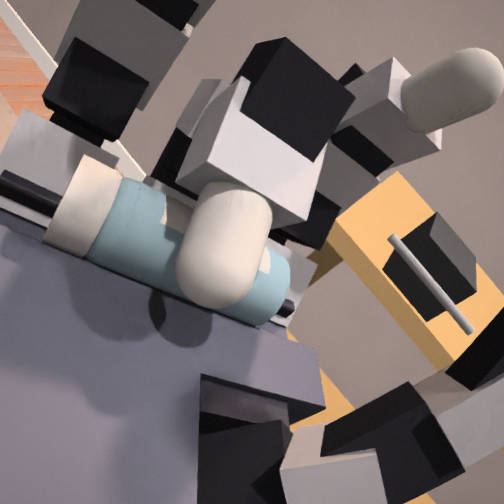

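Request:
execute_actions(actions=[{"rows": [
[0,0.0478,-0.0121,-0.0166,0,0,0.754,0,0.576,0.696,0.754,0,0.576,0.696,0.754,0,0.576,0.696,0.714,0.678,0.226,0.168,0.4,-0.6,0.001,0.0303,0.0034,-0.0107,0,0.001,0.046,0,-0.008,0.28,-0.015,0,-0.865,-0.145,0.046,0,-0.008,0.28,-0.104,0.266,0.032,-0.018,0.5,0],
[0,0.0478,-0.0121,-0.0166,0,0,0.754,0,0.576,0.696,0.754,0,0.576,0.696,0.754,0,0.576,0.696,0.714,0.678,0.226,0.168,0.4,-0.6,0.001,0.0303,0.0034,-0.0107,0,0.001,0.046,0,-0.008,0.28,-0.015,0,-0.826,-0.145,0.046,0,-0.008,0.28,-0.104,0.266,0.032,-0.018,0.5,0],
[0,0.0478,-0.0121,-0.0166,0,0,0.754,0,0.576,0.696,0.754,0,0.576,0.696,0.754,0,0.576,0.696,0.714,0.678,0.226,0.168,0.4,-0.6,0.001,0.0303,0.0034,-0.0107,0,0.001,0.046,0,-0.008,0.28,-0.005,0,-0.787,-0.165,0.046,0,-0.008,0.28,-0.104,0.266,0.032,-0.018,0.5,0],
[0,0.0478,-0.0121,-0.0166,0,0,0.754,0,0.576,0.696,0.754,0,0.576,0.696,0.754,0,0.576,0.696,0.714,0.678,0.226,0.168,0.4,-0.6,0.001,0.0303,0.0034,-0.0107,0,0.001,0.046,0,-0.008,0.28,0.01,0,-0.75,-0.205,0.046,0,-0.008,0.28,-0.104,0.266,0.032,-0.018,0.5,0],
[0,0.0478,-0.0121,-0.0166,0,0,0.754,0,0.576,0.696,0.754,0,0.576,0.696,0.754,0,0.576,0.696,0.714,0.678,0.226,0.168,0.4,-0.6,0.001,0.0303,0.0034,-0.0107,0,0.001,0.046,0,-0.008,0.28,0.025,0,-0.715,-0.245,0.046,0,-0.008,0.28,-0.104,0.266,0.032,-0.018,0.5,0],
[0,0.0478,-0.0121,-0.0166,0,0,0.754,0,0.576,0.696,0.754,0,0.576,0.696,0.754,0,0.576,0.696,0.714,0.678,0.226,0.168,0.4,-0.6,0.001,0.0303,0.0034,-0.0107,0,0.001,0.046,0,-0.008,0.28,0.04,0,-0.68,-0.285,0.046,0,-0.008,0.28,-0.104,0.266,0.032,-0.018,0.5,0],
[0,0.0478,-0.0121,-0.0166,0,0,0.754,0,0.576,0.696,0.754,0,0.576,0.696,0.754,0,0.576,0.696,0.714,0.678,0.226,0.168,0.4,-0.6,0.001,0.0303,0.0034,-0.0107,0,0.001,0.046,0,-0.008,0.28,0.052,0,-0.645,-0.325,0.046,0,-0.008,0.28,-0.104,0.266,0.032,-0.018,0.5,0],
[0,0.0478,-0.0121,-0.0166,0,0,0.754,0,0.576,0.696,0.754,0,0.576,0.696,0.754,0,0.576,0.696,0.714,0.678,0.226,0.168,0.4,-0.6,0.001,0.0303,0.0034,-0.0107,0,0.001,0.046,0,-0.008,0.28,0.06,0,-0.61,-0.365,0.046,0,-0.008,0.28,-0.104,0.266,0.032,-0.018,0.5,0],
[0,0.0478,-0.0121,-0.0166,0,0,0.754,0,0.576,0.696,0.754,0,0.576,0.696,0.754,0,0.576,0.696,0.714,0.678,0.226,0.168,0.4,-0.6,0.001,0.0303,0.0034,-0.0107,0,0.001,0.046,0,-0.008,0.28,0.06,0,-0.575,-0.405,0.046,0,-0.008,0.28,-0.104,0.266,0.032,-0.018,0.5,0],
[0,0.0478,-0.0121,-0.0166,0,0,0.754,0,0.576,0.696,0.754,0,0.576,0.696,0.754,0,0.576,0.696,0.714,0.678,0.226,0.168,0.4,-0.6,0.001,0.0303,0.0034,-0.0107,0,0.001,0.046,0,-0.008,0.28,0.06,0,-0.54,-0.445,0.046,0,-0.008,0.28,-0.104,0.266,0.032,-0.018,0.5,0],
[0,0.0478,-0.0121,-0.0166,0,0,0.754,0,0.576,0.696,0.754,0,0.576,0.696,0.754,0,0.576,0.696,0.714,0.678,0.226,0.168,0.4,-0.6,0.001,0.0303,0.0034,-0.0107,0,0.001,0.046,0,-0.008,0.28,0.055,0,-0.51,-0.485,0.046,0,-0.008,0.28,-0.104,0.266,0.032,-0.018,0.5,0],
[0,0.0478,-0.0121,-0.0166,0,0,0.754,0,0.576,0.696,0.754,0,0.576,0.696,0.754,0,0.576,0.696,0.714,0.678,0.226,0.168,0.4,-0.6,0.001,0.0303,0.0034,-0.0107,0,0.001,0.046,0,-0.008,0.28,0.05,0,-0.48,-0.525,0.046,0,-0.008,0.28,-0.104,0.266,0.032,-0.018,0.5,0],
[0,0.0478,-0.0121,-0.0166,0,0,0.754,0,0.576,0.696,0.754,0,0.576,0.696,0.754,0,0.576,0.696,0.714,0.678,0.226,0.168,0.4,-0.6,0.001,0.0303,0.0034,-0.0107,0,0.001,0.046,0,-0.008,0.28,0.045,0,-0.455,-0.565,0.046,0,-0.008,0.28,-0.104,0.266,0.032,-0.018,0.5,0],
[0,0.0478,-0.0121,-0.0166,0,0,0.754,0,0.576,0.696,0.754,0,0.576,0.696,0.754,0,0.576,0.696,0.714,0.678,0.226,0.168,0.4,-0.6,0.001,0.0303,0.0034,-0.0107,0,0.001,0.046,0,-0.008,0.28,0.04,0,-0.44,-0.605,0.046,0,-0.008,0.28,-0.104,0.266,0.032,-0.018,0.5,0],
[0,0.0478,-0.0121,-0.0166,0,0,0.754,0,0.576,0.696,0.754,0,0.576,0.696,0.754,0,0.576,0.696,0.714,0.678,0.226,0.168,0.4,-0.6,0.001,0.0303,0.0034,-0.0107,0,0.001,0.046,0,-0.008,0.28,0.033,0,-0.43,-0.645,0.046,0,-0.008,0.28,-0.104,0.266,0.032,-0.018,0.5,0]
], "steps": 15}])

Request:
execute_actions(actions=[{"rows": [
[0,0.0478,-0.0121,-0.0166,0,0,0.754,0,0.576,0.696,0.754,0,0.576,0.696,0.754,0,0.576,0.696,0.714,0.678,0.226,0.168,0.4,-0.6,0.001,0.0303,0.0034,-0.0107,0,0.001,0.046,0,-0.008,0.28,0.027,0,-0.43,-0.68,0.046,0,-0.008,0.28,-0.104,0.266,0.032,-0.018,0.5,0],
[0,0.0478,-0.0121,-0.0166,0,0,0.754,0,0.576,0.696,0.754,0,0.576,0.696,0.754,0,0.576,0.696,0.714,0.678,0.226,0.168,0.4,-0.6,0.001,0.0303,0.0034,-0.0107,0,0.001,0.046,0,-0.008,0.28,0.022,0,-0.44,-0.703,0.046,0,-0.008,0.28,-0.104,0.266,0.032,-0.018,0.5,0],
[0,0.0478,-0.0121,-0.0166,0,0,0.754,0,0.576,0.696,0.754,0,0.576,0.696,0.754,0,0.576,0.696,0.714,0.678,0.226,0.168,0.4,-0.6,0.001,0.0303,0.0034,-0.0107,0,0.001,0.046,0,-0.008,0.28,0.022,0,-0.475,-0.703,0.046,0,-0.008,0.28,-0.104,0.266,0.032,-0.018,0.5,0],
[0,0.0478,-0.0121,-0.0166,0,0,0.754,0,0.576,0.696,0.754,0,0.576,0.696,0.754,0,0.576,0.696,0.714,0.678,0.226,0.168,0.4,-0.6,0.001,0.0303,0.0034,-0.0107,0,0.001,0.046,0,-0.008,0.28,0.022,0,-0.51,-0.703,0.046,0,-0.008,0.28,-0.104,0.266,0.032,-0.018,0.5,0],
[0,0.0478,-0.0121,-0.0166,0,0,0.754,0,0.576,0.696,0.754,0,0.576,0.696,0.754,0,0.576,0.696,0.714,0.678,0.226,0.168,0.4,-0.6,0.001,0.0303,0.0034,-0.0107,0,0.001,0.046,0,-0.008,0.28,0.022,0,-0.544,-0.703,0.046,0,-0.008,0.28,-0.104,0.266,0.032,-0.018,0.5,0],
[0,0.0478,-0.0121,-0.0166,0,0,0.754,0,0.576,0.696,0.754,0,0.576,0.696,0.754,0,0.576,0.696,0.714,0.678,0.226,0.168,0.4,-0.6,0.001,0.0303,0.0034,-0.0107,0,0.001,0.046,0,-0.008,0.28,0.022,0,-0.544,-0.703,0.046,0,-0.008,0.28,-0.104,0.266,0.032,-0.018,0.5,0],
[0,0.0478,-0.0121,-0.0166,0,0,0.754,0,0.576,0.696,0.754,0,0.576,0.696,0.754,0,0.576,0.696,0.714,0.678,0.226,0.168,0.4,-0.6,0.001,0.0303,0.0034,-0.0107,0,0.001,0.046,0,-0.008,0.28,0.039,0,-0.566,-0.675,0.046,0,-0.008,0.28,-0.104,0.266,0.032,-0.018,0.5,0],
[0,0.0478,-0.0121,-0.0166,0,0,0.754,0,0.576,0.696,0.754,0,0.576,0.696,0.754,0,0.576,0.696,0.714,0.678,0.226,0.168,0.4,-0.6,0.001,0.0303,0.0034,-0.0107,0,0.001,0.046,0,-0.008,0.28,0.057,0,-0.588,-0.647,0.046,0,-0.008,0.28,-0.104,0.266,0.032,-0.018,0.5,0],
[0,0.0478,-0.0121,-0.0166,0,0,0.754,0,0.576,0.696,0.754,0,0.576,0.696,0.754,0,0.576,0.696,0.714,0.678,0.226,0.168,0.4,-0.6,0.001,0.0303,0.0034,-0.0107,0,0.001,0.046,0,-0.008,0.28,0.074,0,-0.610,-0.619,0.046,0,-0.008,0.28,-0.104,0.266,0.032,-0.018,0.5,0],
[0,0.0478,-0.0121,-0.0166,0,0,0.754,0,0.576,0.696,0.754,0,0.576,0.696,0.754,0,0.576,0.696,0.714,0.678,0.226,0.168,0.4,-0.6,0.001,0.0303,0.0034,-0.0107,0,0.001,0.046,0,-0.008,0.28,0.091,0,-0.633,-0.590,0.046,0,-0.008,0.28,-0.104,0.266,0.032,-0.018,0.5,0],
[0,0.0478,-0.0121,-0.0166,0,0,0.754,0,0.576,0.696,0.754,0,0.576,0.696,0.754,0,0.576,0.696,0.714,0.678,0.226,0.168,0.4,-0.6,0.001,0.0303,0.0034,-0.0107,0,0.001,0.046,0,-0.008,0.28,0.108,0,-0.655,-0.562,0.046,0,-0.008,0.28,-0.104,0.266,0.032,-0.018,0.5,0],
[0,0.0478,-0.0121,-0.0166,0,0,0.754,0,0.576,0.696,0.754,0,0.576,0.696,0.754,0,0.576,0.696,0.714,0.678,0.226,0.168,0.4,-0.6,0.001,0.0303,0.0034,-0.0107,0,0.001,0.046,0,-0.008,0.28,0.125,0,-0.678,-0.533,0.046,0,-0.008,0.28,-0.104,0.266,0.032,-0.018,0.5,0],
[0,0.0478,-0.0121,-0.0166,0,0,0.754,0,0.576,0.696,0.754,0,0.576,0.696,0.754,0,0.576,0.696,0.714,0.678,0.226,0.168,0.4,-0.6,0.001,0.0303,0.0034,-0.0107,0,0.001,0.046,0,-0.008,0.28,0.142,0,-0.701,-0.504,0.046,0,-0.008,0.28,-0.104,0.266,0.032,-0.018,0.5,0],
[0,0.0478,-0.0121,-0.0166,0,0,0.754,0,0.576,0.696,0.754,0,0.576,0.696,0.754,0,0.576,0.696,0.714,0.678,0.226,0.168,0.4,-0.6,0.001,0.0303,0.0034,-0.0107,0,0.001,0.046,0,-0.008,0.28,0.158,0,-0.723,-0.475,0.046,0,-0.008,0.28,-0.104,0.266,0.032,-0.018,0.5,0],
[0,0.0478,-0.0121,-0.0166,0,0,0.754,0,0.576,0.696,0.754,0,0.576,0.696,0.754,0,0.576,0.696,0.714,0.678,0.226,0.168,0.4,-0.6,0.001,0.0303,0.0034,-0.0107,0,0.001,0.046,0,-0.008,0.28,0.175,0,-0.746,-0.446,0.046,0,-0.008,0.28,-0.104,0.266,0.032,-0.018,0.5,0]
], "steps": 15}])

Request:
execute_actions(actions=[{"rows": [
[0,0.0478,-0.0121,-0.0166,0,0,0.754,0,0.576,0.696,0.754,0,0.576,0.696,0.754,0,0.576,0.696,0.714,0.678,0.226,0.168,0.4,-0.6,0.001,0.0303,0.0034,-0.0107,0,0.001,0.046,0,-0.008,0.28,0.190,0,-0.769,-0.416,0.046,0,-0.008,0.28,-0.104,0.266,0.032,-0.018,0.5,0],
[0,0.0478,-0.0121,-0.0166,0,0,0.754,0,0.576,0.696,0.754,0,0.576,0.696,0.754,0,0.576,0.696,0.714,0.678,0.226,0.168,0.4,-0.6,0.001,0.0303,0.0034,-0.0107,0,0.001,0.046,0,-0.008,0.28,0.206,0,-0.792,-0.387,0.046,0,-0.008,0.28,-0.104,0.266,0.032,-0.018,0.5,0],
[0,0.0478,-0.0121,-0.0166,0,0,0.754,0,0.576,0.696,0.754,0,0.576,0.696,0.754,0,0.576,0.696,0.714,0.678,0.226,0.168,0.4,-0.6,0.001,0.0303,0.0034,-0.0107,0,0.001,0.046,0,-0.008,0.28,0.221,0,-0.815,-0.357,0.046,0,-0.008,0.28,-0.104,0.266,0.032,-0.018,0.5,0],
[0,0.0478,-0.0121,-0.0166,0,0,0.754,0,0.576,0.696,0.754,0,0.576,0.696,0.754,0,0.576,0.696,0.714,0.678,0.226,0.168,0.4,-0.6,0.001,0.0303,0.0034,-0.0107,0,0.001,0.046,0,-0.008,0.28,0.236,0,-0.838,-0.327,0.046,0,-0.008,0.28,-0.104,0.266,0.032,-0.018,0.5,0],
[0,0.0478,-0.0121,-0.0166,0,0,0.754,0,0.576,0.696,0.754,0,0.576,0.696,0.754,0,0.576,0.696,0.714,0.678,0.226,0.168,0.4,-0.6,0.001,0.0303,0.0034,-0.0107,0,0.001,0.046,0,-0.008,0.28,0.250,0,-0.862,-0.296,0.046,0,-0.008,0.28,-0.104,0.266,0.032,-0.018,0.5,0],
[0,0.0478,-0.0121,-0.0166,0,0,0.754,0,0.576,0.696,0.754,0,0.576,0.696,0.754,0,0.576,0.696,0.714,0.678,0.226,0.168,0.4,-0.6,0.001,0.0303,0.0034,-0.0107,0,0.001,0.046,0,-0.008,0.28,0.265,0,-0.885,-0.266,0.046,0,-0.008,0.28,-0.104,0.266,0.032,-0.018,0.5,0],
[0,0.0478,-0.0121,-0.0166,0,0,0.754,0,0.576,0.696,0.754,0,0.576,0.696,0.754,0,0.576,0.696,0.714,0.678,0.226,0.168,0.4,-0.6,0.001,0.0303,0.0034,-0.0107,0,0.001,0.046,0,-0.008,0.28,0.279,0,-0.908,-0.235,0.046,0,-0.008,0.28,-0.104,0.266,0.032,-0.018,0.5,0],
[0,0.0478,-0.0121,-0.0166,0,0,0.754,0,0.576,0.696,0.754,0,0.576,0.696,0.754,0,0.576,0.696,0.714,0.678,0.226,0.168,0.4,-0.6,0.001,0.0303,0.0034,-0.0107,0,0.001,0.046,0,-0.008,0.28,0.294,0,-0.932,-0.204,0.046,0,-0.008,0.28,-0.104,0.266,0.032,-0.018,0.5,0],
[0,0.0478,-0.0121,-0.0166,0,0,0.754,0,0.576,0.696,0.754,0,0.576,0.696,0.754,0,0.576,0.696,0.714,0.678,0.226,0.168,0.4,-0.6,0.001,0.0303,0.0034,-0.0107,0,0.001,0.046,0,-0.008,0.28,0.308,0,-0.955,-0.173,0.046,0,-0.008,0.28,-0.104,0.266,0.032,-0.018,0.5,0],
[0,0.0478,-0.0121,-0.0166,0,0,0.754,0,0.576,0.696,0.754,0,0.576,0.696,0.754,0,0.576,0.696,0.714,0.678,0.226,0.168,0.4,-0.6,0.001,0.0303,0.0034,-0.0107,0,0.001,0.046,0,-0.008,0.28,0.308,0,-0.955,-0.173,0.046,0,-0.008,0.28,-0.104,0.266,0.032,-0.018,0.5,0],
[0,0.0478,-0.0121,-0.0166,0,0,0.754,0,0.576,0.696,0.754,0,0.576,0.696,0.754,0,0.576,0.696,0.714,0.678,0.226,0.168,0.4,-0.6,0.001,0.0303,0.0034,-0.0107,0,0.001,0.046,0,-0.008,0.28,0.308,0,-0.92,-0.173,0.046,0,-0.008,0.28,-0.104,0.266,0.032,-0.018,0.5,0],
[0,0.0478,-0.0121,-0.0166,0,0,0.754,0,0.576,0.696,0.754,0,0.576,0.696,0.754,0,0.576,0.696,0.714,0.678,0.226,0.168,0.4,-0.6,0.001,0.0303,0.0034,-0.0107,0,0.001,0.046,0,-0.008,0.28,0.308,0,-0.885,-0.173,0.046,0,-0.008,0.28,-0.104,0.266,0.032,-0.018,0.5,0],
[0,0.0478,-0.0121,-0.0166,0,0,0.754,0,0.576,0.696,0.754,0,0.576,0.696,0.754,0,0.576,0.696,0.714,0.678,0.226,0.168,0.4,-0.6,0.001,0.0303,0.0034,-0.0107,0,0.001,0.046,0,-0.008,0.28,0.30,0,-0.85,-0.19,0.046,0,-0.008,0.28,-0.104,0.266,0.032,-0.018,0.5,0],
[0,0.0478,-0.0121,-0.0166,0,0,0.754,0,0.576,0.696,0.754,0,0.576,0.696,0.754,0,0.576,0.696,0.714,0.678,0.226,0.168,0.4,-0.6,0.001,0.0303,0.0034,-0.0107,0,0.001,0.046,0,-0.008,0.28,0.285,0,-0.815,-0.225,0.046,0,-0.008,0.28,-0.104,0.266,0.032,-0.018,0.5,0],
[0,0.0478,-0.0121,-0.0166,0,0,0.754,0,0.576,0.696,0.754,0,0.576,0.696,0.754,0,0.576,0.696,0.714,0.678,0.226,0.168,0.4,-0.6,0.001,0.0303,0.0034,-0.0107,0,0.001,0.046,0,-0.008,0.28,0.265,0,-0.78,-0.26,0.046,0,-0.008,0.28,-0.104,0.266,0.032,-0.018,0.5,0]
], "steps": 15}])

Request:
execute_actions(actions=[{"rows": [
[0,0.0478,-0.0121,-0.0166,0,0,0.754,0,0.576,0.696,0.754,0,0.576,0.696,0.754,0,0.576,0.696,0.714,0.678,0.226,0.168,0.4,-0.6,0.001,0.0303,0.0034,-0.0107,0,0.001,0.046,0,-0.008,0.28,0.245,0,-0.745,-0.30,0.046,0,-0.008,0.28,-0.104,0.266,0.032,-0.018,0.5,0],
[0,0.0478,-0.0121,-0.0166,0,0,0.754,0,0.576,0.696,0.754,0,0.576,0.696,0.754,0,0.576,0.696,0.714,0.678,0.226,0.168,0.4,-0.6,0.001,0.0303,0.0034,-0.0107,0,0.001,0.046,0,-0.008,0.28,0.225,0,-0.71,-0.34,0.046,0,-0.008,0.28,-0.104,0.266,0.032,-0.018,0.5,0],
[0,0.0478,-0.0121,-0.0166,0,0,0.754,0,0.576,0.696,0.754,0,0.576,0.696,0.754,0,0.576,0.696,0.714,0.678,0.226,0.168,0.4,-0.6,0.001,0.0303,0.0034,-0.0107,0,0.001,0.046,0,-0.008,0.28,0.205,0,-0.675,-0.38,0.046,0,-0.008,0.28,-0.104,0.266,0.032,-0.018,0.5,0],
[0,0.0478,-0.0121,-0.0166,0,0,0.754,0,0.576,0.696,0.754,0,0.576,0.696,0.754,0,0.576,0.696,0.714,0.678,0.226,0.168,0.4,-0.6,0.001,0.0303,0.0034,-0.0107,0,0.001,0.046,0,-0.008,0.28,0.19,0,-0.645,-0.415,0.046,0,-0.008,0.28,-0.104,0.266,0.032,-0.018,0.5,0],
[0,0.0478,-0.0121,-0.0166,0,0,0.754,0,0.576,0.696,0.754,0,0.576,0.696,0.754,0,0.576,0.696,0.714,0.678,0.226,0.168,0.4,-0.6,0.001,0.0303,0.0034,-0.0107,0,0.001,0.046,0,-0.008,0.28,0.175,0,-0.622,-0.446,0.046,0,-0.008,0.28,-0.104,0.266,0.032,-0.018,0.5,0]
], "steps": 5}], pictures=true)

Request:
zoom_image(camera="cam_right_wrist", region=[30, 130, 330, 350])

Scene clock: 27.77 s of 4800.00 s.
left_arm: end_effector_position=(+0.3872, +0.8022, +0.5763) hand_goal=(+0.754, +0.000, +0.576, +0.696, +0.754, +0.000, +0.576, +0.696, +0.754, +0.000, +0.576, +0.696, +0.714, +0.678, +0.226, +0.168) hand_measured=(+0.764, +0.000, +0.576, +0.696, +0.764, +0.000, +0.576, +0.696, +0.764, +0.000, +0.576, +0.696, +0.724, +0.678, +0.226, +0.168) hand_current_ma=(+56, +0, +4, +0, +52, +0, +4, +0, +55, +0, +4, +0, +53, -4, -1, -2) hand_state=(goal, goal, goal, goal, goal, goal, goal, goal, goal, goal, goal, goal, goal, goal, goal, goal) hand_current_limit=0.40 hand_speed=-0.60 end_effector_quat_wxyz=(+0.267, +0.270, +0.652, +0.656) | right_arm: end_effector_position=(+0.4291, -0.0955, +0.4048) hand_goal=(+0.046, +0.000, -0.008, +0.280, +0.056, +0.000, -0.510, -0.484, +0.046, +0.000, -0.008, +0.280, -0.104, +0.266, +0.032, -0.018) hand_measured=(+0.062, +0.000, -0.006, +0.282, +0.060, +0.000, -0.596, -0.384, +0.062, +0.000, -0.006, +0.282, -0.088, +0.270, +0.034, -0.016) hand_current_ma=(+83, +0, +13, +13, +16, +0, -75, +67, +90, +0, +14, +12, +82, +30, +13, +11) hand_state=(goal, goal, goal, goal, moving, goal, moving, moving, goal, goal, goal, goal, goal, goal, goal, goal) hand_current_limit=0.50 hand_speed=0.00 end_effector_quat_wxyz=(+0.292, +0.299, +0.632, +0.653)
Joint positions: left_arm=[ 0.66   1.038  1.037  0.005 -0.015  0.007] | right_arm=[1.02  1.104 0.6   0.526 0.104 0.02 ]
Joint velocities: left_arm=[-0.005 -0.015 -0.007 -0.002 -0.022  0.022] | right_arm=[-0.015 -0.005 -0.002  0.002 -0.022 -0.007]
Steps of this call (steps 1 to 90: nothing new was sent; then 4.33 s passed at rest; steps 91 to 101: the first 11 steps of this action). Readings (end_effector_position | what the end effector reports):
91: left_arm (+0.3872, +0.8022, +0.5763) | right_arm (+0.4291, -0.0955, +0.4048) | left_arm hand_goal=(+0.754, +0.000, +0.576, +0.696, +0.754, +0.000, +0.576, +0.696, +0.754, +0.000, +0.576, +0.696, +0.714, +0.678, +0.226, +0.168) hand_measured=(+0.764, +0.000, +0.576, +0.696, +0.764, +0.000, +0.576, +0.696, +0.764, +0.000, +0.576, +0.696, +0.724, +0.678, +0.226, +0.168) hand_current_ma=(+56, +0, +4, +0, +52, +0, +4, +0, +55, +0, +4, +0, +53, -4, -1, -2) hand_state=(goal, goal, goal, goal, goal, goal, goal, goal, goal, goal, goal, goal, goal, goal, goal, goal) hand_current_limit=0.40 hand_speed=-0.60 | right_arm hand_goal=(+0.046, +0.000, -0.008, +0.280, -0.014, +0.000, -0.864, -0.144, +0.046, +0.000, -0.008, +0.280, -0.104, +0.266, +0.032, -0.018) hand_measured=(+0.062, +0.000, -0.006, +0.282, +0.008, +0.000, -0.882, -0.144, +0.062, +0.000, -0.006, +0.282, -0.088, +0.270, +0.034, -0.016) hand_current_ma=(+83, +0, +13, +13, +122, +0, +111, +4, +90, +0, +14, +12, +82, +30, +13, +11) hand_state=(goal, goal, goal, goal, blocked, goal, moving, goal, goal, goal, goal, goal, goal, goal, goal, goal) hand_current_limit=0.50 hand_speed=0.00
92: left_arm (+0.3872, +0.8022, +0.5763) | right_arm (+0.4291, -0.0955, +0.4048) | left_arm hand_goal=(+0.754, +0.000, +0.576, +0.696, +0.754, +0.000, +0.576, +0.696, +0.754, +0.000, +0.576, +0.696, +0.714, +0.678, +0.226, +0.168) hand_measured=(+0.764, +0.000, +0.576, +0.696, +0.764, +0.000, +0.576, +0.696, +0.764, +0.000, +0.576, +0.696, +0.724, +0.678, +0.226, +0.168) hand_current_ma=(+56, +0, +4, +0, +52, +0, +4, +0, +55, +0, +4, +0, +53, -4, -1, -2) hand_state=(goal, goal, goal, goal, goal, goal, goal, goal, goal, goal, goal, goal, goal, goal, goal, goal) hand_current_limit=0.40 hand_speed=-0.60 | right_arm hand_goal=(+0.046, +0.000, -0.008, +0.280, -0.014, +0.000, -0.826, -0.144, +0.046, +0.000, -0.008, +0.280, -0.104, +0.266, +0.032, -0.018) hand_measured=(+0.062, +0.000, -0.006, +0.282, +0.008, +0.000, -0.882, -0.144, +0.062, +0.000, -0.006, +0.282, -0.088, +0.270, +0.034, -0.016) hand_current_ma=(+83, +0, +13, +13, +115, +0, -45, +4, +90, +0, +14, +12, +82, +30, +13, +11) hand_state=(goal, goal, goal, goal, moving, goal, moving, goal, goal, goal, goal, goal, goal, goal, goal, goal) hand_current_limit=0.50 hand_speed=0.00
94: left_arm (+0.3872, +0.8022, +0.5763) | right_arm (+0.4291, -0.0955, +0.4048) | left_arm hand_goal=(+0.754, +0.000, +0.576, +0.696, +0.754, +0.000, +0.576, +0.696, +0.754, +0.000, +0.576, +0.696, +0.714, +0.678, +0.226, +0.168) hand_measured=(+0.764, +0.000, +0.576, +0.696, +0.764, +0.000, +0.576, +0.696, +0.764, +0.000, +0.576, +0.696, +0.724, +0.678, +0.226, +0.168) hand_current_ma=(+56, +0, +4, +0, +52, +0, +4, +0, +55, +0, +4, +0, +53, -4, -1, -2) hand_state=(goal, goal, goal, goal, goal, goal, goal, goal, goal, goal, goal, goal, goal, goal, goal, goal) hand_current_limit=0.40 hand_speed=-0.60 | right_arm hand_goal=(+0.046, +0.000, -0.008, +0.280, +0.010, +0.000, -0.750, -0.204, +0.046, +0.000, -0.008, +0.280, -0.104, +0.266, +0.032, -0.018) hand_measured=(+0.062, +0.000, -0.006, +0.282, +0.000, +0.000, -0.842, -0.144, +0.062, +0.000, -0.006, +0.282, -0.088, +0.270, +0.034, -0.016) hand_current_ma=(+83, +0, +13, +13, +16, +0, -101, +59, +90, +0, +14, +12, +82, +30, +13, +11) hand_state=(goal, goal, goal, goal, moving, goal, moving, moving, goal, goal, goal, goal, goal, goal, goal, goal) hand_current_limit=0.50 hand_speed=0.00
98: left_arm (+0.3872, +0.8022, +0.5763) | right_arm (+0.4291, -0.0955, +0.4048) | left_arm hand_goal=(+0.754, +0.000, +0.576, +0.696, +0.754, +0.000, +0.576, +0.696, +0.754, +0.000, +0.576, +0.696, +0.714, +0.678, +0.226, +0.168) hand_measured=(+0.764, +0.000, +0.576, +0.696, +0.764, +0.000, +0.576, +0.696, +0.764, +0.000, +0.576, +0.696, +0.724, +0.678, +0.226, +0.168) hand_current_ma=(+56, +0, +4, +0, +52, +0, +4, +0, +55, +0, +4, +0, +53, -4, -1, -2) hand_state=(goal, goal, goal, goal, goal, goal, goal, goal, goal, goal, goal, goal, goal, goal, goal, goal) hand_current_limit=0.40 hand_speed=-0.60 | right_arm hand_goal=(+0.046, +0.000, -0.008, +0.280, +0.060, +0.000, -0.610, -0.364, +0.046, +0.000, -0.008, +0.280, -0.104, +0.266, +0.032, -0.018) hand_measured=(+0.062, +0.000, -0.006, +0.282, +0.036, +0.000, -0.702, -0.264, +0.062, +0.000, -0.006, +0.282, -0.088, +0.270, +0.034, -0.016) hand_current_ma=(+83, +0, +13, +13, -5, +0, -85, +69, +90, +0, +14, +12, +82, +30, +13, +11) hand_state=(goal, goal, goal, goal, moving, goal, moving, moving, goal, goal, goal, goal, goal, goal, goal, goal) hand_current_limit=0.50 hand_speed=0.00
101: the state above

Scene clock: 28.27 s of 4800.00 s.
left_arm: end_effector_position=(+0.3872, +0.8022, +0.5763) hand_goal=(+0.754, +0.000, +0.576, +0.696, +0.754, +0.000, +0.576, +0.696, +0.754, +0.000, +0.576, +0.696, +0.714, +0.678, +0.226, +0.168) hand_measured=(+0.764, +0.000, +0.576, +0.696, +0.764, +0.000, +0.576, +0.696, +0.764, +0.000, +0.576, +0.696, +0.724, +0.678, +0.226, +0.168) hand_current_ma=(+56, +0, +4, +0, +52, +0, +4, +0, +55, +0, +4, +0, +53, -4, -1, -2) hand_state=(goal, goal, goal, goal, goal, goal, goal, goal, goal, goal, goal, goal, goal, goal, goal, goal) hand_current_limit=0.40 hand_speed=-0.60 end_effector_quat_wxyz=(+0.267, +0.270, +0.652, +0.656) | right_arm: end_effector_position=(+0.4291, -0.0955, +0.4048) hand_goal=(+0.046, +0.000, -0.008, +0.280, +0.108, +0.000, -0.654, -0.562, +0.046, +0.000, -0.008, +0.280, -0.104, +0.266, +0.032, -0.018) hand_measured=(+0.062, +0.000, -0.006, +0.282, +0.084, +0.000, -0.560, -0.628, +0.062, +0.000, -0.006, +0.282, -0.088, +0.270, +0.034, -0.016) hand_current_ma=(+83, +0, +13, +13, +58, +0, +215, -34, +90, +0, +14, +12, +82, +30, +13, +11) hand_state=(goal, goal, goal, goal, moving, goal, moving, moving, goal, goal, goal, goal, goal, goal, goal, goal) hand_current_limit=0.50 hand_speed=0.00 end_effector_quat_wxyz=(+0.292, +0.299, +0.632, +0.653)
Joint positions: left_arm=[ 0.66   1.038  1.037  0.005 -0.015  0.007] | right_arm=[1.02  1.104 0.6   0.526 0.104 0.02 ]
Joint velocities: left_arm=[-0.005  0.005  0.022  0.007 -0.095 -0.007] | right_arm=[-0.015  0.005  0.007 -0.007 -0.022 -0.066]
Off your previous action's commanded pose (left_arm): 0.030 m, 3 deg at its last step (step 4 of this call).
Off your previous action's commanded pose (right_arm): 0.018 m, 2 deg at its last step (step 4 of this call).
Steps of this call (steps 1 to 4: the last 4 steps of your previous action; steps 5 to 15: the first 11 steps of this action, its rows measured from where the robot was after step 4). Readings (end_effector_position | what the end effector reports):
4: left_arm (+0.3872, +0.8022, +0.5763) | right_arm (+0.4291, -0.0955, +0.4048) | left_arm hand_goal=(+0.754, +0.000, +0.576, +0.696, +0.754, +0.000, +0.576, +0.696, +0.754, +0.000, +0.576, +0.696, +0.714, +0.678, +0.226, +0.168) hand_measured=(+0.764, +0.000, +0.576, +0.696, +0.764, +0.000, +0.576, +0.696, +0.764, +0.000, +0.576, +0.696, +0.724, +0.678, +0.226, +0.168) hand_current_ma=(+56, +0, +4, +0, +52, +0, +4, +0, +55, +0, +4, +0, +53, -4, -1, -2) hand_state=(goal, goal, goal, goal, goal, goal, goal, goal, goal, goal, goal, goal, goal, goal, goal, goal) hand_current_limit=0.40 hand_speed=-0.60 | right_arm hand_goal=(+0.046, +0.000, -0.008, +0.280, +0.034, +0.000, -0.430, -0.644, +0.046, +0.000, -0.008, +0.280, -0.104, +0.266, +0.032, -0.018) hand_measured=(+0.062, +0.000, -0.006, +0.282, +0.058, +0.000, -0.474, -0.544, +0.062, +0.000, -0.006, +0.282, -0.088, +0.270, +0.034, -0.016) hand_current_ma=(+83, +0, +13, +13, +81, +0, -32, +67, +90, +0, +14, +12, +82, +30, +13, +11) hand_state=(goal, goal, goal, goal, moving, goal, moving, moving, goal, goal, goal, goal, goal, goal, goal, goal) hand_current_limit=0.50 hand_speed=0.00
5: left_arm (+0.3872, +0.8022, +0.5763) | right_arm (+0.4291, -0.0955, +0.4048) | left_arm hand_goal=(+0.754, +0.000, +0.576, +0.696, +0.754, +0.000, +0.576, +0.696, +0.754, +0.000, +0.576, +0.696, +0.714, +0.678, +0.226, +0.168) hand_measured=(+0.764, +0.000, +0.576, +0.696, +0.764, +0.000, +0.576, +0.696, +0.764, +0.000, +0.576, +0.696, +0.724, +0.678, +0.226, +0.168) hand_current_ma=(+56, +0, +4, +0, +52, +0, +4, +0, +55, +0, +4, +0, +53, -4, -1, -2) hand_state=(goal, goal, goal, goal, goal, goal, goal, goal, goal, goal, goal, goal, goal, goal, goal, goal) hand_current_limit=0.40 hand_speed=-0.60 | right_arm hand_goal=(+0.046, +0.000, -0.008, +0.280, +0.028, +0.000, -0.430, -0.680, +0.046, +0.000, -0.008, +0.280, -0.104, +0.266, +0.032, -0.018) hand_measured=(+0.062, +0.000, -0.006, +0.282, +0.054, +0.000, -0.454, -0.584, +0.062, +0.000, -0.006, +0.282, -0.088, +0.270, +0.034, -0.016) hand_current_ma=(+83, +0, +13, +13, +79, +0, -33, +67, +90, +0, +14, +12, +82, +30, +13, +11) hand_state=(goal, goal, goal, goal, moving, goal, moving, moving, goal, goal, goal, goal, goal, goal, goal, goal) hand_current_limit=0.50 hand_speed=0.00
6: left_arm (+0.3872, +0.8022, +0.5763) | right_arm (+0.4291, -0.0955, +0.4048) | left_arm hand_goal=(+0.754, +0.000, +0.576, +0.696, +0.754, +0.000, +0.576, +0.696, +0.754, +0.000, +0.576, +0.696, +0.714, +0.678, +0.226, +0.168) hand_measured=(+0.764, +0.000, +0.576, +0.696, +0.764, +0.000, +0.576, +0.696, +0.764, +0.000, +0.576, +0.696, +0.724, +0.678, +0.226, +0.168) hand_current_ma=(+56, +0, +4, +0, +52, +0, +4, +0, +55, +0, +4, +0, +53, -4, -1, -2) hand_state=(goal, goal, goal, goal, goal, goal, goal, goal, goal, goal, goal, goal, goal, goal, goal, goal) hand_current_limit=0.40 hand_speed=-0.60 | right_arm hand_goal=(+0.046, +0.000, -0.008, +0.280, +0.022, +0.000, -0.440, -0.702, +0.046, +0.000, -0.008, +0.280, -0.104, +0.266, +0.032, -0.018) hand_measured=(+0.062, +0.000, -0.006, +0.282, +0.050, +0.000, -0.442, -0.622, +0.062, +0.000, -0.006, +0.282, -0.088, +0.270, +0.034, -0.016) hand_current_ma=(+83, +0, +13, +13, +78, +0, -15, +57, +90, +0, +14, +12, +82, +30, +13, +11) hand_state=(goal, goal, goal, goal, moving, goal, moving, moving, goal, goal, goal, goal, goal, goal, goal, goal) hand_current_limit=0.50 hand_speed=0.00
8: left_arm (+0.3872, +0.8022, +0.5763) | right_arm (+0.4291, -0.0955, +0.4048) | left_arm hand_goal=(+0.754, +0.000, +0.576, +0.696, +0.754, +0.000, +0.576, +0.696, +0.754, +0.000, +0.576, +0.696, +0.714, +0.678, +0.226, +0.168) hand_measured=(+0.764, +0.000, +0.576, +0.696, +0.764, +0.000, +0.576, +0.696, +0.764, +0.000, +0.576, +0.696, +0.724, +0.678, +0.226, +0.168) hand_current_ma=(+56, +0, +4, +0, +52, +0, +4, +0, +55, +0, +4, +0, +53, -4, -1, -2) hand_state=(goal, goal, goal, goal, goal, goal, goal, goal, goal, goal, goal, goal, goal, goal, goal, goal) hand_current_limit=0.40 hand_speed=-0.60 | right_arm hand_goal=(+0.046, +0.000, -0.008, +0.280, +0.022, +0.000, -0.510, -0.702, +0.046, +0.000, -0.008, +0.280, -0.104, +0.266, +0.032, -0.018) hand_measured=(+0.062, +0.000, -0.006, +0.282, +0.038, +0.000, -0.442, -0.686, +0.062, +0.000, -0.006, +0.282, -0.088, +0.270, +0.034, -0.016) hand_current_ma=(+83, +0, +13, +13, +61, +0, +80, -19, +90, +0, +14, +12, +82, +30, +13, +11) hand_state=(goal, goal, goal, goal, moving, goal, moving, moving, goal, goal, goal, goal, goal, goal, goal, goal) hand_current_limit=0.50 hand_speed=0.00
12: left_arm (+0.3872, +0.8022, +0.5763) | right_arm (+0.4291, -0.0955, +0.4048) | left_arm hand_goal=(+0.754, +0.000, +0.576, +0.696, +0.754, +0.000, +0.576, +0.696, +0.754, +0.000, +0.576, +0.696, +0.714, +0.678, +0.226, +0.168) hand_measured=(+0.764, +0.000, +0.576, +0.696, +0.764, +0.000, +0.576, +0.696, +0.764, +0.000, +0.576, +0.696, +0.724, +0.678, +0.226, +0.168) hand_current_ma=(+56, +0, +4, +0, +52, +0, +4, +0, +55, +0, +4, +0, +53, -4, -1, -2) hand_state=(goal, goal, goal, goal, goal, goal, goal, goal, goal, goal, goal, goal, goal, goal, goal, goal) hand_current_limit=0.40 hand_speed=-0.60 | right_arm hand_goal=(+0.046, +0.000, -0.008, +0.280, +0.058, +0.000, -0.588, -0.646, +0.046, +0.000, -0.008, +0.280, -0.104, +0.266, +0.032, -0.018) hand_measured=(+0.062, +0.000, -0.006, +0.282, +0.038, +0.000, -0.506, -0.692, +0.062, +0.000, -0.006, +0.282, -0.088, +0.270, +0.034, -0.016) hand_current_ma=(+83, +0, +13, +13, +29, +0, +272, -32, +90, +0, +14, +12, +82, +30, +13, +11) hand_state=(goal, goal, goal, goal, moving, goal, moving, moving, goal, goal, goal, goal, goal, goal, goal, goal) hand_current_limit=0.50 hand_speed=0.00
15: the state above

Scene clock: 28.77 s of 4800.00 s.
left_arm: end_effector_position=(+0.3872, +0.8022, +0.5763) hand_goal=(+0.754, +0.000, +0.576, +0.696, +0.754, +0.000, +0.576, +0.696, +0.754, +0.000, +0.576, +0.696, +0.714, +0.678, +0.226, +0.168) hand_measured=(+0.764, +0.000, +0.576, +0.696, +0.764, +0.000, +0.576, +0.696, +0.764, +0.000, +0.576, +0.696, +0.724, +0.678, +0.226, +0.168) hand_current_ma=(+56, +0, +4, +0, +52, +0, +4, +0, +55, +0, +4, +0, +53, -4, -1, -2) hand_state=(goal, goal, goal, goal, goal, goal, goal, goal, goal, goal, goal, goal, goal, goal, goal, goal) hand_current_limit=0.40 hand_speed=-0.60 end_effector_quat_wxyz=(+0.267, +0.270, +0.652, +0.656) | right_arm: end_effector_position=(+0.4291, -0.0955, +0.4048) hand_goal=(+0.046, +0.000, -0.008, +0.280, +0.308, +0.000, -0.920, -0.172, +0.046, +0.000, -0.008, +0.280, -0.104, +0.266, +0.032, -0.018) hand_measured=(+0.062, +0.000, -0.006, +0.282, +0.316, +0.000, -0.900, -0.184, +0.062, +0.000, -0.006, +0.282, -0.088, +0.270, +0.034, -0.016) hand_current_ma=(+83, +0, +13, +13, +102, +0, +193, +60, +90, +0, +14, +12, +82, +30, +13, +11) hand_state=(goal, goal, goal, goal, moving, goal, moving, moving, goal, goal, goal, goal, goal, goal, goal, goal) hand_current_limit=0.50 hand_speed=0.00 end_effector_quat_wxyz=(+0.292, +0.299, +0.632, +0.653)
Joint positions: left_arm=[ 0.66   1.038  1.037  0.005 -0.015  0.007] | right_arm=[1.02  1.104 0.6   0.526 0.104 0.02 ]
Joint velocities: left_arm=[ 0.005  0.005 -0.007 -0.002  0.022  0.007] | right_arm=[-0.005  0.005 -0.007 -0.017 -0.051  0.037]
Off your previous action's commanded pose (left_arm): 0.030 m, 3 deg at its last step (step 4 of this call).
Off your previous action's commanded pose (right_arm): 0.018 m, 2 deg at its last step (step 4 of this call).
Steps of this call (steps 1 to 4: the last 4 steps of your previous action; steps 5 to 15: the first 11 steps of this action, its rows measured from where the robot was after step 4). Readings (end_effector_position | what the end effector reports):
4: left_arm (+0.3872, +0.8022, +0.5763) | right_arm (+0.4291, -0.0955, +0.4048) | left_arm hand_goal=(+0.754, +0.000, +0.576, +0.696, +0.754, +0.000, +0.576, +0.696, +0.754, +0.000, +0.576, +0.696, +0.714, +0.678, +0.226, +0.168) hand_measured=(+0.764, +0.000, +0.576, +0.696, +0.764, +0.000, +0.576, +0.696, +0.764, +0.000, +0.576, +0.696, +0.724, +0.678, +0.226, +0.168) hand_current_ma=(+56, +0, +4, +0, +52, +0, +4, +0, +55, +0, +4, +0, +53, -4, -1, -2) hand_state=(goal, goal, goal, goal, goal, goal, goal, goal, goal, goal, goal, goal, goal, goal, goal, goal) hand_current_limit=0.40 hand_speed=-0.60 | right_arm hand_goal=(+0.046, +0.000, -0.008, +0.280, +0.176, +0.000, -0.746, -0.446, +0.046, +0.000, -0.008, +0.280, -0.104, +0.266, +0.032, -0.018) hand_measured=(+0.062, +0.000, -0.006, +0.282, +0.148, +0.000, -0.650, -0.514, +0.062, +0.000, -0.006, +0.282, -0.088, +0.270, +0.034, -0.016) hand_current_ma=(+83, +0, +13, +13, +55, +0, +213, -30, +90, +0, +14, +12, +82, +30, +13, +11) hand_state=(goal, goal, goal, goal, moving, goal, moving, moving, goal, goal, goal, goal, goal, goal, goal, goal) hand_current_limit=0.50 hand_speed=0.00
5: left_arm (+0.3872, +0.8022, +0.5763) | right_arm (+0.4291, -0.0955, +0.4048) | left_arm hand_goal=(+0.754, +0.000, +0.576, +0.696, +0.754, +0.000, +0.576, +0.696, +0.754, +0.000, +0.576, +0.696, +0.714, +0.678, +0.226, +0.168) hand_measured=(+0.764, +0.000, +0.576, +0.696, +0.764, +0.000, +0.576, +0.696, +0.764, +0.000, +0.576, +0.696, +0.724, +0.678, +0.226, +0.168) hand_current_ma=(+56, +0, +4, +0, +52, +0, +4, +0, +55, +0, +4, +0, +53, -4, -1, -2) hand_state=(goal, goal, goal, goal, goal, goal, goal, goal, goal, goal, goal, goal, goal, goal, goal, goal) hand_current_limit=0.40 hand_speed=-0.60 | right_arm hand_goal=(+0.046, +0.000, -0.008, +0.280, +0.190, +0.000, -0.768, -0.416, +0.046, +0.000, -0.008, +0.280, -0.104, +0.266, +0.032, -0.018) hand_measured=(+0.062, +0.000, -0.006, +0.282, +0.166, +0.000, -0.674, -0.486, +0.062, +0.000, -0.006, +0.282, -0.088, +0.270, +0.034, -0.016) hand_current_ma=(+83, +0, +13, +13, +54, +0, +214, -25, +90, +0, +14, +12, +82, +30, +13, +11) hand_state=(goal, goal, goal, goal, moving, goal, moving, moving, goal, goal, goal, goal, goal, goal, goal, goal) hand_current_limit=0.50 hand_speed=0.00
6: left_arm (+0.3872, +0.8022, +0.5763) | right_arm (+0.4291, -0.0955, +0.4048) | left_arm hand_goal=(+0.754, +0.000, +0.576, +0.696, +0.754, +0.000, +0.576, +0.696, +0.754, +0.000, +0.576, +0.696, +0.714, +0.678, +0.226, +0.168) hand_measured=(+0.764, +0.000, +0.576, +0.696, +0.764, +0.000, +0.576, +0.696, +0.764, +0.000, +0.576, +0.696, +0.724, +0.678, +0.226, +0.168) hand_current_ma=(+56, +0, +4, +0, +52, +0, +4, +0, +55, +0, +4, +0, +53, -4, -1, -2) hand_state=(goal, goal, goal, goal, goal, goal, goal, goal, goal, goal, goal, goal, goal, goal, goal, goal) hand_current_limit=0.40 hand_speed=-0.60 | right_arm hand_goal=(+0.046, +0.000, -0.008, +0.280, +0.206, +0.000, -0.792, -0.386, +0.046, +0.000, -0.008, +0.280, -0.104, +0.266, +0.032, -0.018) hand_measured=(+0.062, +0.000, -0.006, +0.282, +0.182, +0.000, -0.696, -0.456, +0.062, +0.000, -0.006, +0.282, -0.088, +0.270, +0.034, -0.016) hand_current_ma=(+83, +0, +13, +13, +65, +0, +213, -31, +90, +0, +14, +12, +82, +30, +13, +11) hand_state=(goal, goal, goal, goal, moving, goal, moving, moving, goal, goal, goal, goal, goal, goal, goal, goal) hand_current_limit=0.50 hand_speed=0.00
8: left_arm (+0.3872, +0.8022, +0.5763) | right_arm (+0.4291, -0.0955, +0.4048) | left_arm hand_goal=(+0.754, +0.000, +0.576, +0.696, +0.754, +0.000, +0.576, +0.696, +0.754, +0.000, +0.576, +0.696, +0.714, +0.678, +0.226, +0.168) hand_measured=(+0.764, +0.000, +0.576, +0.696, +0.764, +0.000, +0.576, +0.696, +0.764, +0.000, +0.576, +0.696, +0.724, +0.678, +0.226, +0.168) hand_current_ma=(+56, +0, +4, +0, +52, +0, +4, +0, +55, +0, +4, +0, +53, -4, -1, -2) hand_state=(goal, goal, goal, goal, goal, goal, goal, goal, goal, goal, goal, goal, goal, goal, goal, goal) hand_current_limit=0.40 hand_speed=-0.60 | right_arm hand_goal=(+0.046, +0.000, -0.008, +0.280, +0.236, +0.000, -0.838, -0.326, +0.046, +0.000, -0.008, +0.280, -0.104, +0.266, +0.032, -0.018) hand_measured=(+0.062, +0.000, -0.006, +0.282, +0.214, +0.000, -0.742, -0.398, +0.062, +0.000, -0.006, +0.282, -0.088, +0.270, +0.034, -0.016) hand_current_ma=(+83, +0, +13, +13, +55, +0, +209, -28, +90, +0, +14, +12, +82, +30, +13, +11) hand_state=(goal, goal, goal, goal, moving, goal, moving, moving, goal, goal, goal, goal, goal, goal, goal, goal) hand_current_limit=0.50 hand_speed=0.00
12: left_arm (+0.3872, +0.8022, +0.5763) | right_arm (+0.4291, -0.0955, +0.4048) | left_arm hand_goal=(+0.754, +0.000, +0.576, +0.696, +0.754, +0.000, +0.576, +0.696, +0.754, +0.000, +0.576, +0.696, +0.714, +0.678, +0.226, +0.168) hand_measured=(+0.764, +0.000, +0.576, +0.696, +0.764, +0.000, +0.576, +0.696, +0.764, +0.000, +0.576, +0.696, +0.724, +0.678, +0.226, +0.168) hand_current_ma=(+56, +0, +4, +0, +52, +0, +4, +0, +55, +0, +4, +0, +53, -4, -1, -2) hand_state=(goal, goal, goal, goal, goal, goal, goal, goal, goal, goal, goal, goal, goal, goal, goal, goal) hand_current_limit=0.40 hand_speed=-0.60 | right_arm hand_goal=(+0.046, +0.000, -0.008, +0.280, +0.294, +0.000, -0.932, -0.204, +0.046, +0.000, -0.008, +0.280, -0.104, +0.266, +0.032, -0.018) hand_measured=(+0.062, +0.000, -0.006, +0.282, +0.274, +0.000, -0.836, -0.276, +0.062, +0.000, -0.006, +0.282, -0.088, +0.270, +0.034, -0.016) hand_current_ma=(+83, +0, +13, +13, +43, +0, +160, -35, +90, +0, +14, +12, +82, +30, +13, +11) hand_state=(goal, goal, goal, goal, moving, goal, moving, moving, goal, goal, goal, goal, goal, goal, goal, goal) hand_current_limit=0.50 hand_speed=0.00
15: the state above

Scene clock: 28.93 s of 4800.00 s.
left_arm: end_effector_position=(+0.3872, +0.8022, +0.5763) hand_goal=(+0.754, +0.000, +0.576, +0.696, +0.754, +0.000, +0.576, +0.696, +0.754, +0.000, +0.576, +0.696, +0.714, +0.678, +0.226, +0.168) hand_measured=(+0.764, +0.000, +0.576, +0.696, +0.764, +0.000, +0.576, +0.696, +0.764, +0.000, +0.576, +0.696, +0.724, +0.678, +0.226, +0.168) hand_current_ma=(+56, +0, +4, +0, +52, +0, +4, +0, +55, +0, +4, +0, +53, -4, -1, -2) hand_state=(goal, goal, goal, goal, goal, goal, goal, goal, goal, goal, goal, goal, goal, goal, goal, goal) hand_current_limit=0.40 hand_speed=-0.60 end_effector_quat_wxyz=(+0.267, +0.270, +0.652, +0.656) | right_arm: end_effector_position=(+0.4291, -0.0955, +0.4048) hand_goal=(+0.046, +0.000, -0.008, +0.280, +0.246, +0.000, -0.744, -0.300, +0.046, +0.000, -0.008, +0.280, -0.104, +0.266, +0.032, -0.018) hand_measured=(+0.062, +0.000, -0.006, +0.282, +0.306, +0.000, -0.834, -0.210, +0.062, +0.000, -0.006, +0.282, -0.088, +0.270, +0.034, -0.016) hand_current_ma=(+83, +0, +13, +13, +125, +0, -75, +73, +90, +0, +14, +12, +82, +30, +13, +11) hand_state=(goal, goal, goal, goal, moving, goal, moving, moving, goal, goal, goal, goal, goal, goal, goal, goal) hand_current_limit=0.50 hand_speed=0.00 end_effector_quat_wxyz=(+0.292, +0.299, +0.632, +0.653)
Joint positions: left_arm=[ 0.66   1.038  1.037  0.005 -0.015  0.007] | right_arm=[1.02  1.104 0.6   0.526 0.104 0.02 ]
Joint velocities: left_arm=[-0.005 -0.005  0.002  0.022  0.022 -0.037] | right_arm=[-0.005  0.005  0.007 -0.012 -0.051  0.007]
Off your previous action's commanded pose (left_arm): 0.030 m, 3 deg at its last step (step 4 of this call).
Off your previous action's commanded pose (right_arm): 0.018 m, 2 deg at its last step (step 4 of this call).
Steps of this call (steps 1 to 4: the last 4 steps of your previous action; step 5: the first step of this action, its rows measured from where the robot was after step 4). Readings (end_effector_position | what the end effector reports):
4: left_arm (+0.3872, +0.8022, +0.5763) | right_arm (+0.4291, -0.0955, +0.4048) | left_arm hand_goal=(+0.754, +0.000, +0.576, +0.696, +0.754, +0.000, +0.576, +0.696, +0.754, +0.000, +0.576, +0.696, +0.714, +0.678, +0.226, +0.168) hand_measured=(+0.764, +0.000, +0.576, +0.696, +0.764, +0.000, +0.576, +0.696, +0.764, +0.000, +0.576, +0.696, +0.724, +0.678, +0.226, +0.168) hand_current_ma=(+56, +0, +4, +0, +52, +0, +4, +0, +55, +0, +4, +0, +53, -4, -1, -2) hand_state=(goal, goal, goal, goal, goal, goal, goal, goal, goal, goal, goal, goal, goal, goal, goal, goal) hand_current_limit=0.40 hand_speed=-0.60 | right_arm hand_goal=(+0.046, +0.000, -0.008, +0.280, +0.266, +0.000, -0.780, -0.260, +0.046, +0.000, -0.008, +0.280, -0.104, +0.266, +0.032, -0.018) hand_measured=(+0.062, +0.000, -0.006, +0.282, +0.316, +0.000, -0.866, -0.184, +0.062, +0.000, -0.006, +0.282, -0.088, +0.270, +0.034, -0.016) hand_current_ma=(+83, +0, +13, +13, +115, +0, -84, +84, +90, +0, +14, +12, +82, +30, +13, +11) hand_state=(goal, goal, goal, goal, moving, goal, moving, moving, goal, goal, goal, goal, goal, goal, goal, goal) hand_current_limit=0.50 hand_speed=0.00
5: the state above
camera_calibration (this result's frames):
cam_left_wrist: T_world_to_cam=[[0.52159, -0.56124, 0.642615, -0.0920017], [-0.223378, -0.816743, -0.532008, 0.994181], [0.823436, 0.133944, -0.551374, 0.012814], [0, 0, 0, 1]] pos_world=[0.259514, 0.758639, 0.5951]
cam_right_wrist: T_world_to_cam=[[0.451625, -0.666618, 0.593005, -0.469052], [-0.317551, -0.741225, -0.591394, 0.256611], [0.833784, 0.0787792, -0.546441, -0.00894971], [0, 0, 0, 1]] pos_world=[0.300785, -0.121767, 0.425019]

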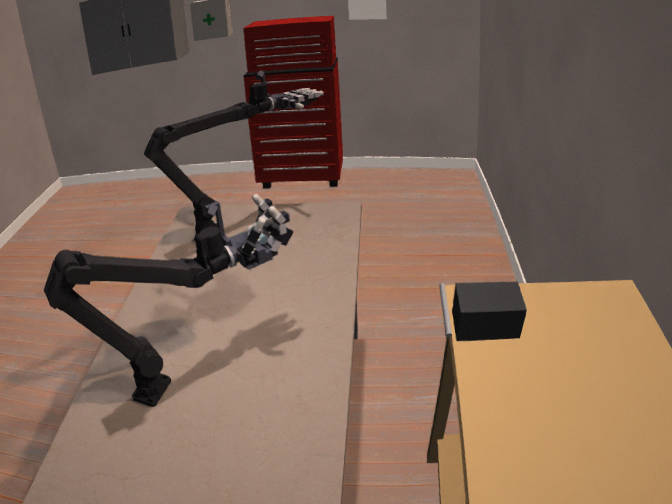

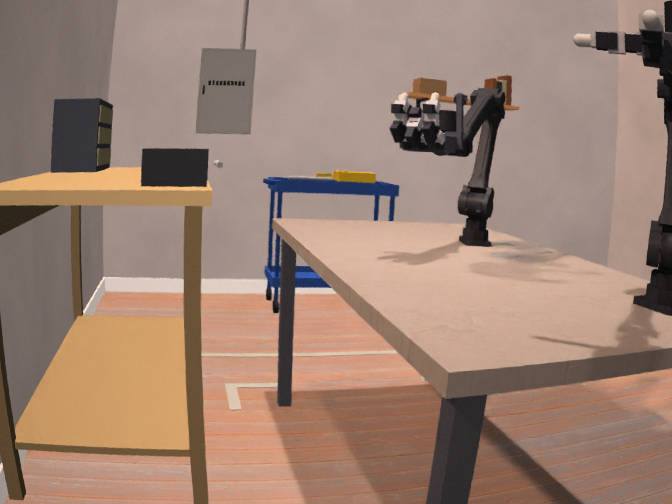

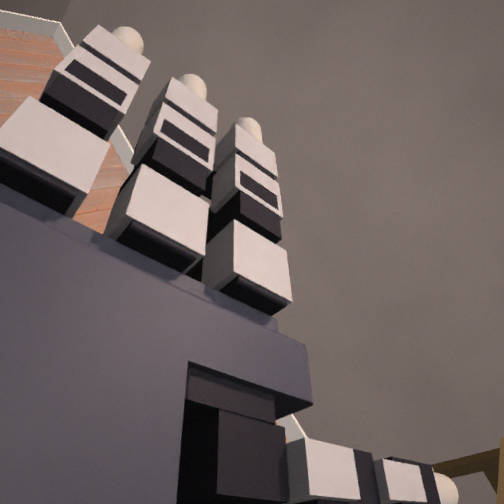

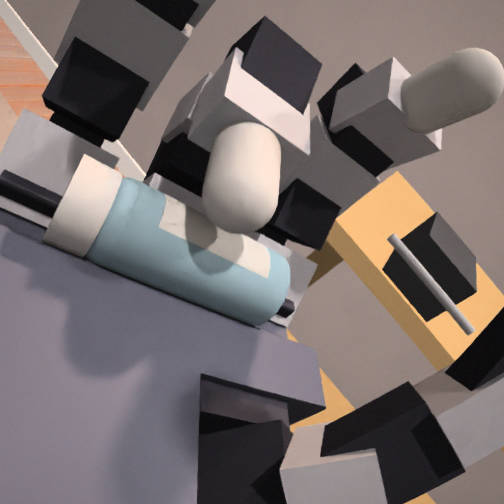

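Region (30, 130, 330, 350) of cam_right_wrist's 504x504 image, scaled by 1.680, with more detail than that image has; it fills the top 370 rows of this view, and the rest is white.

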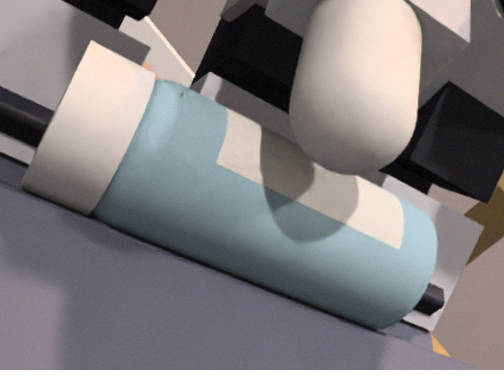

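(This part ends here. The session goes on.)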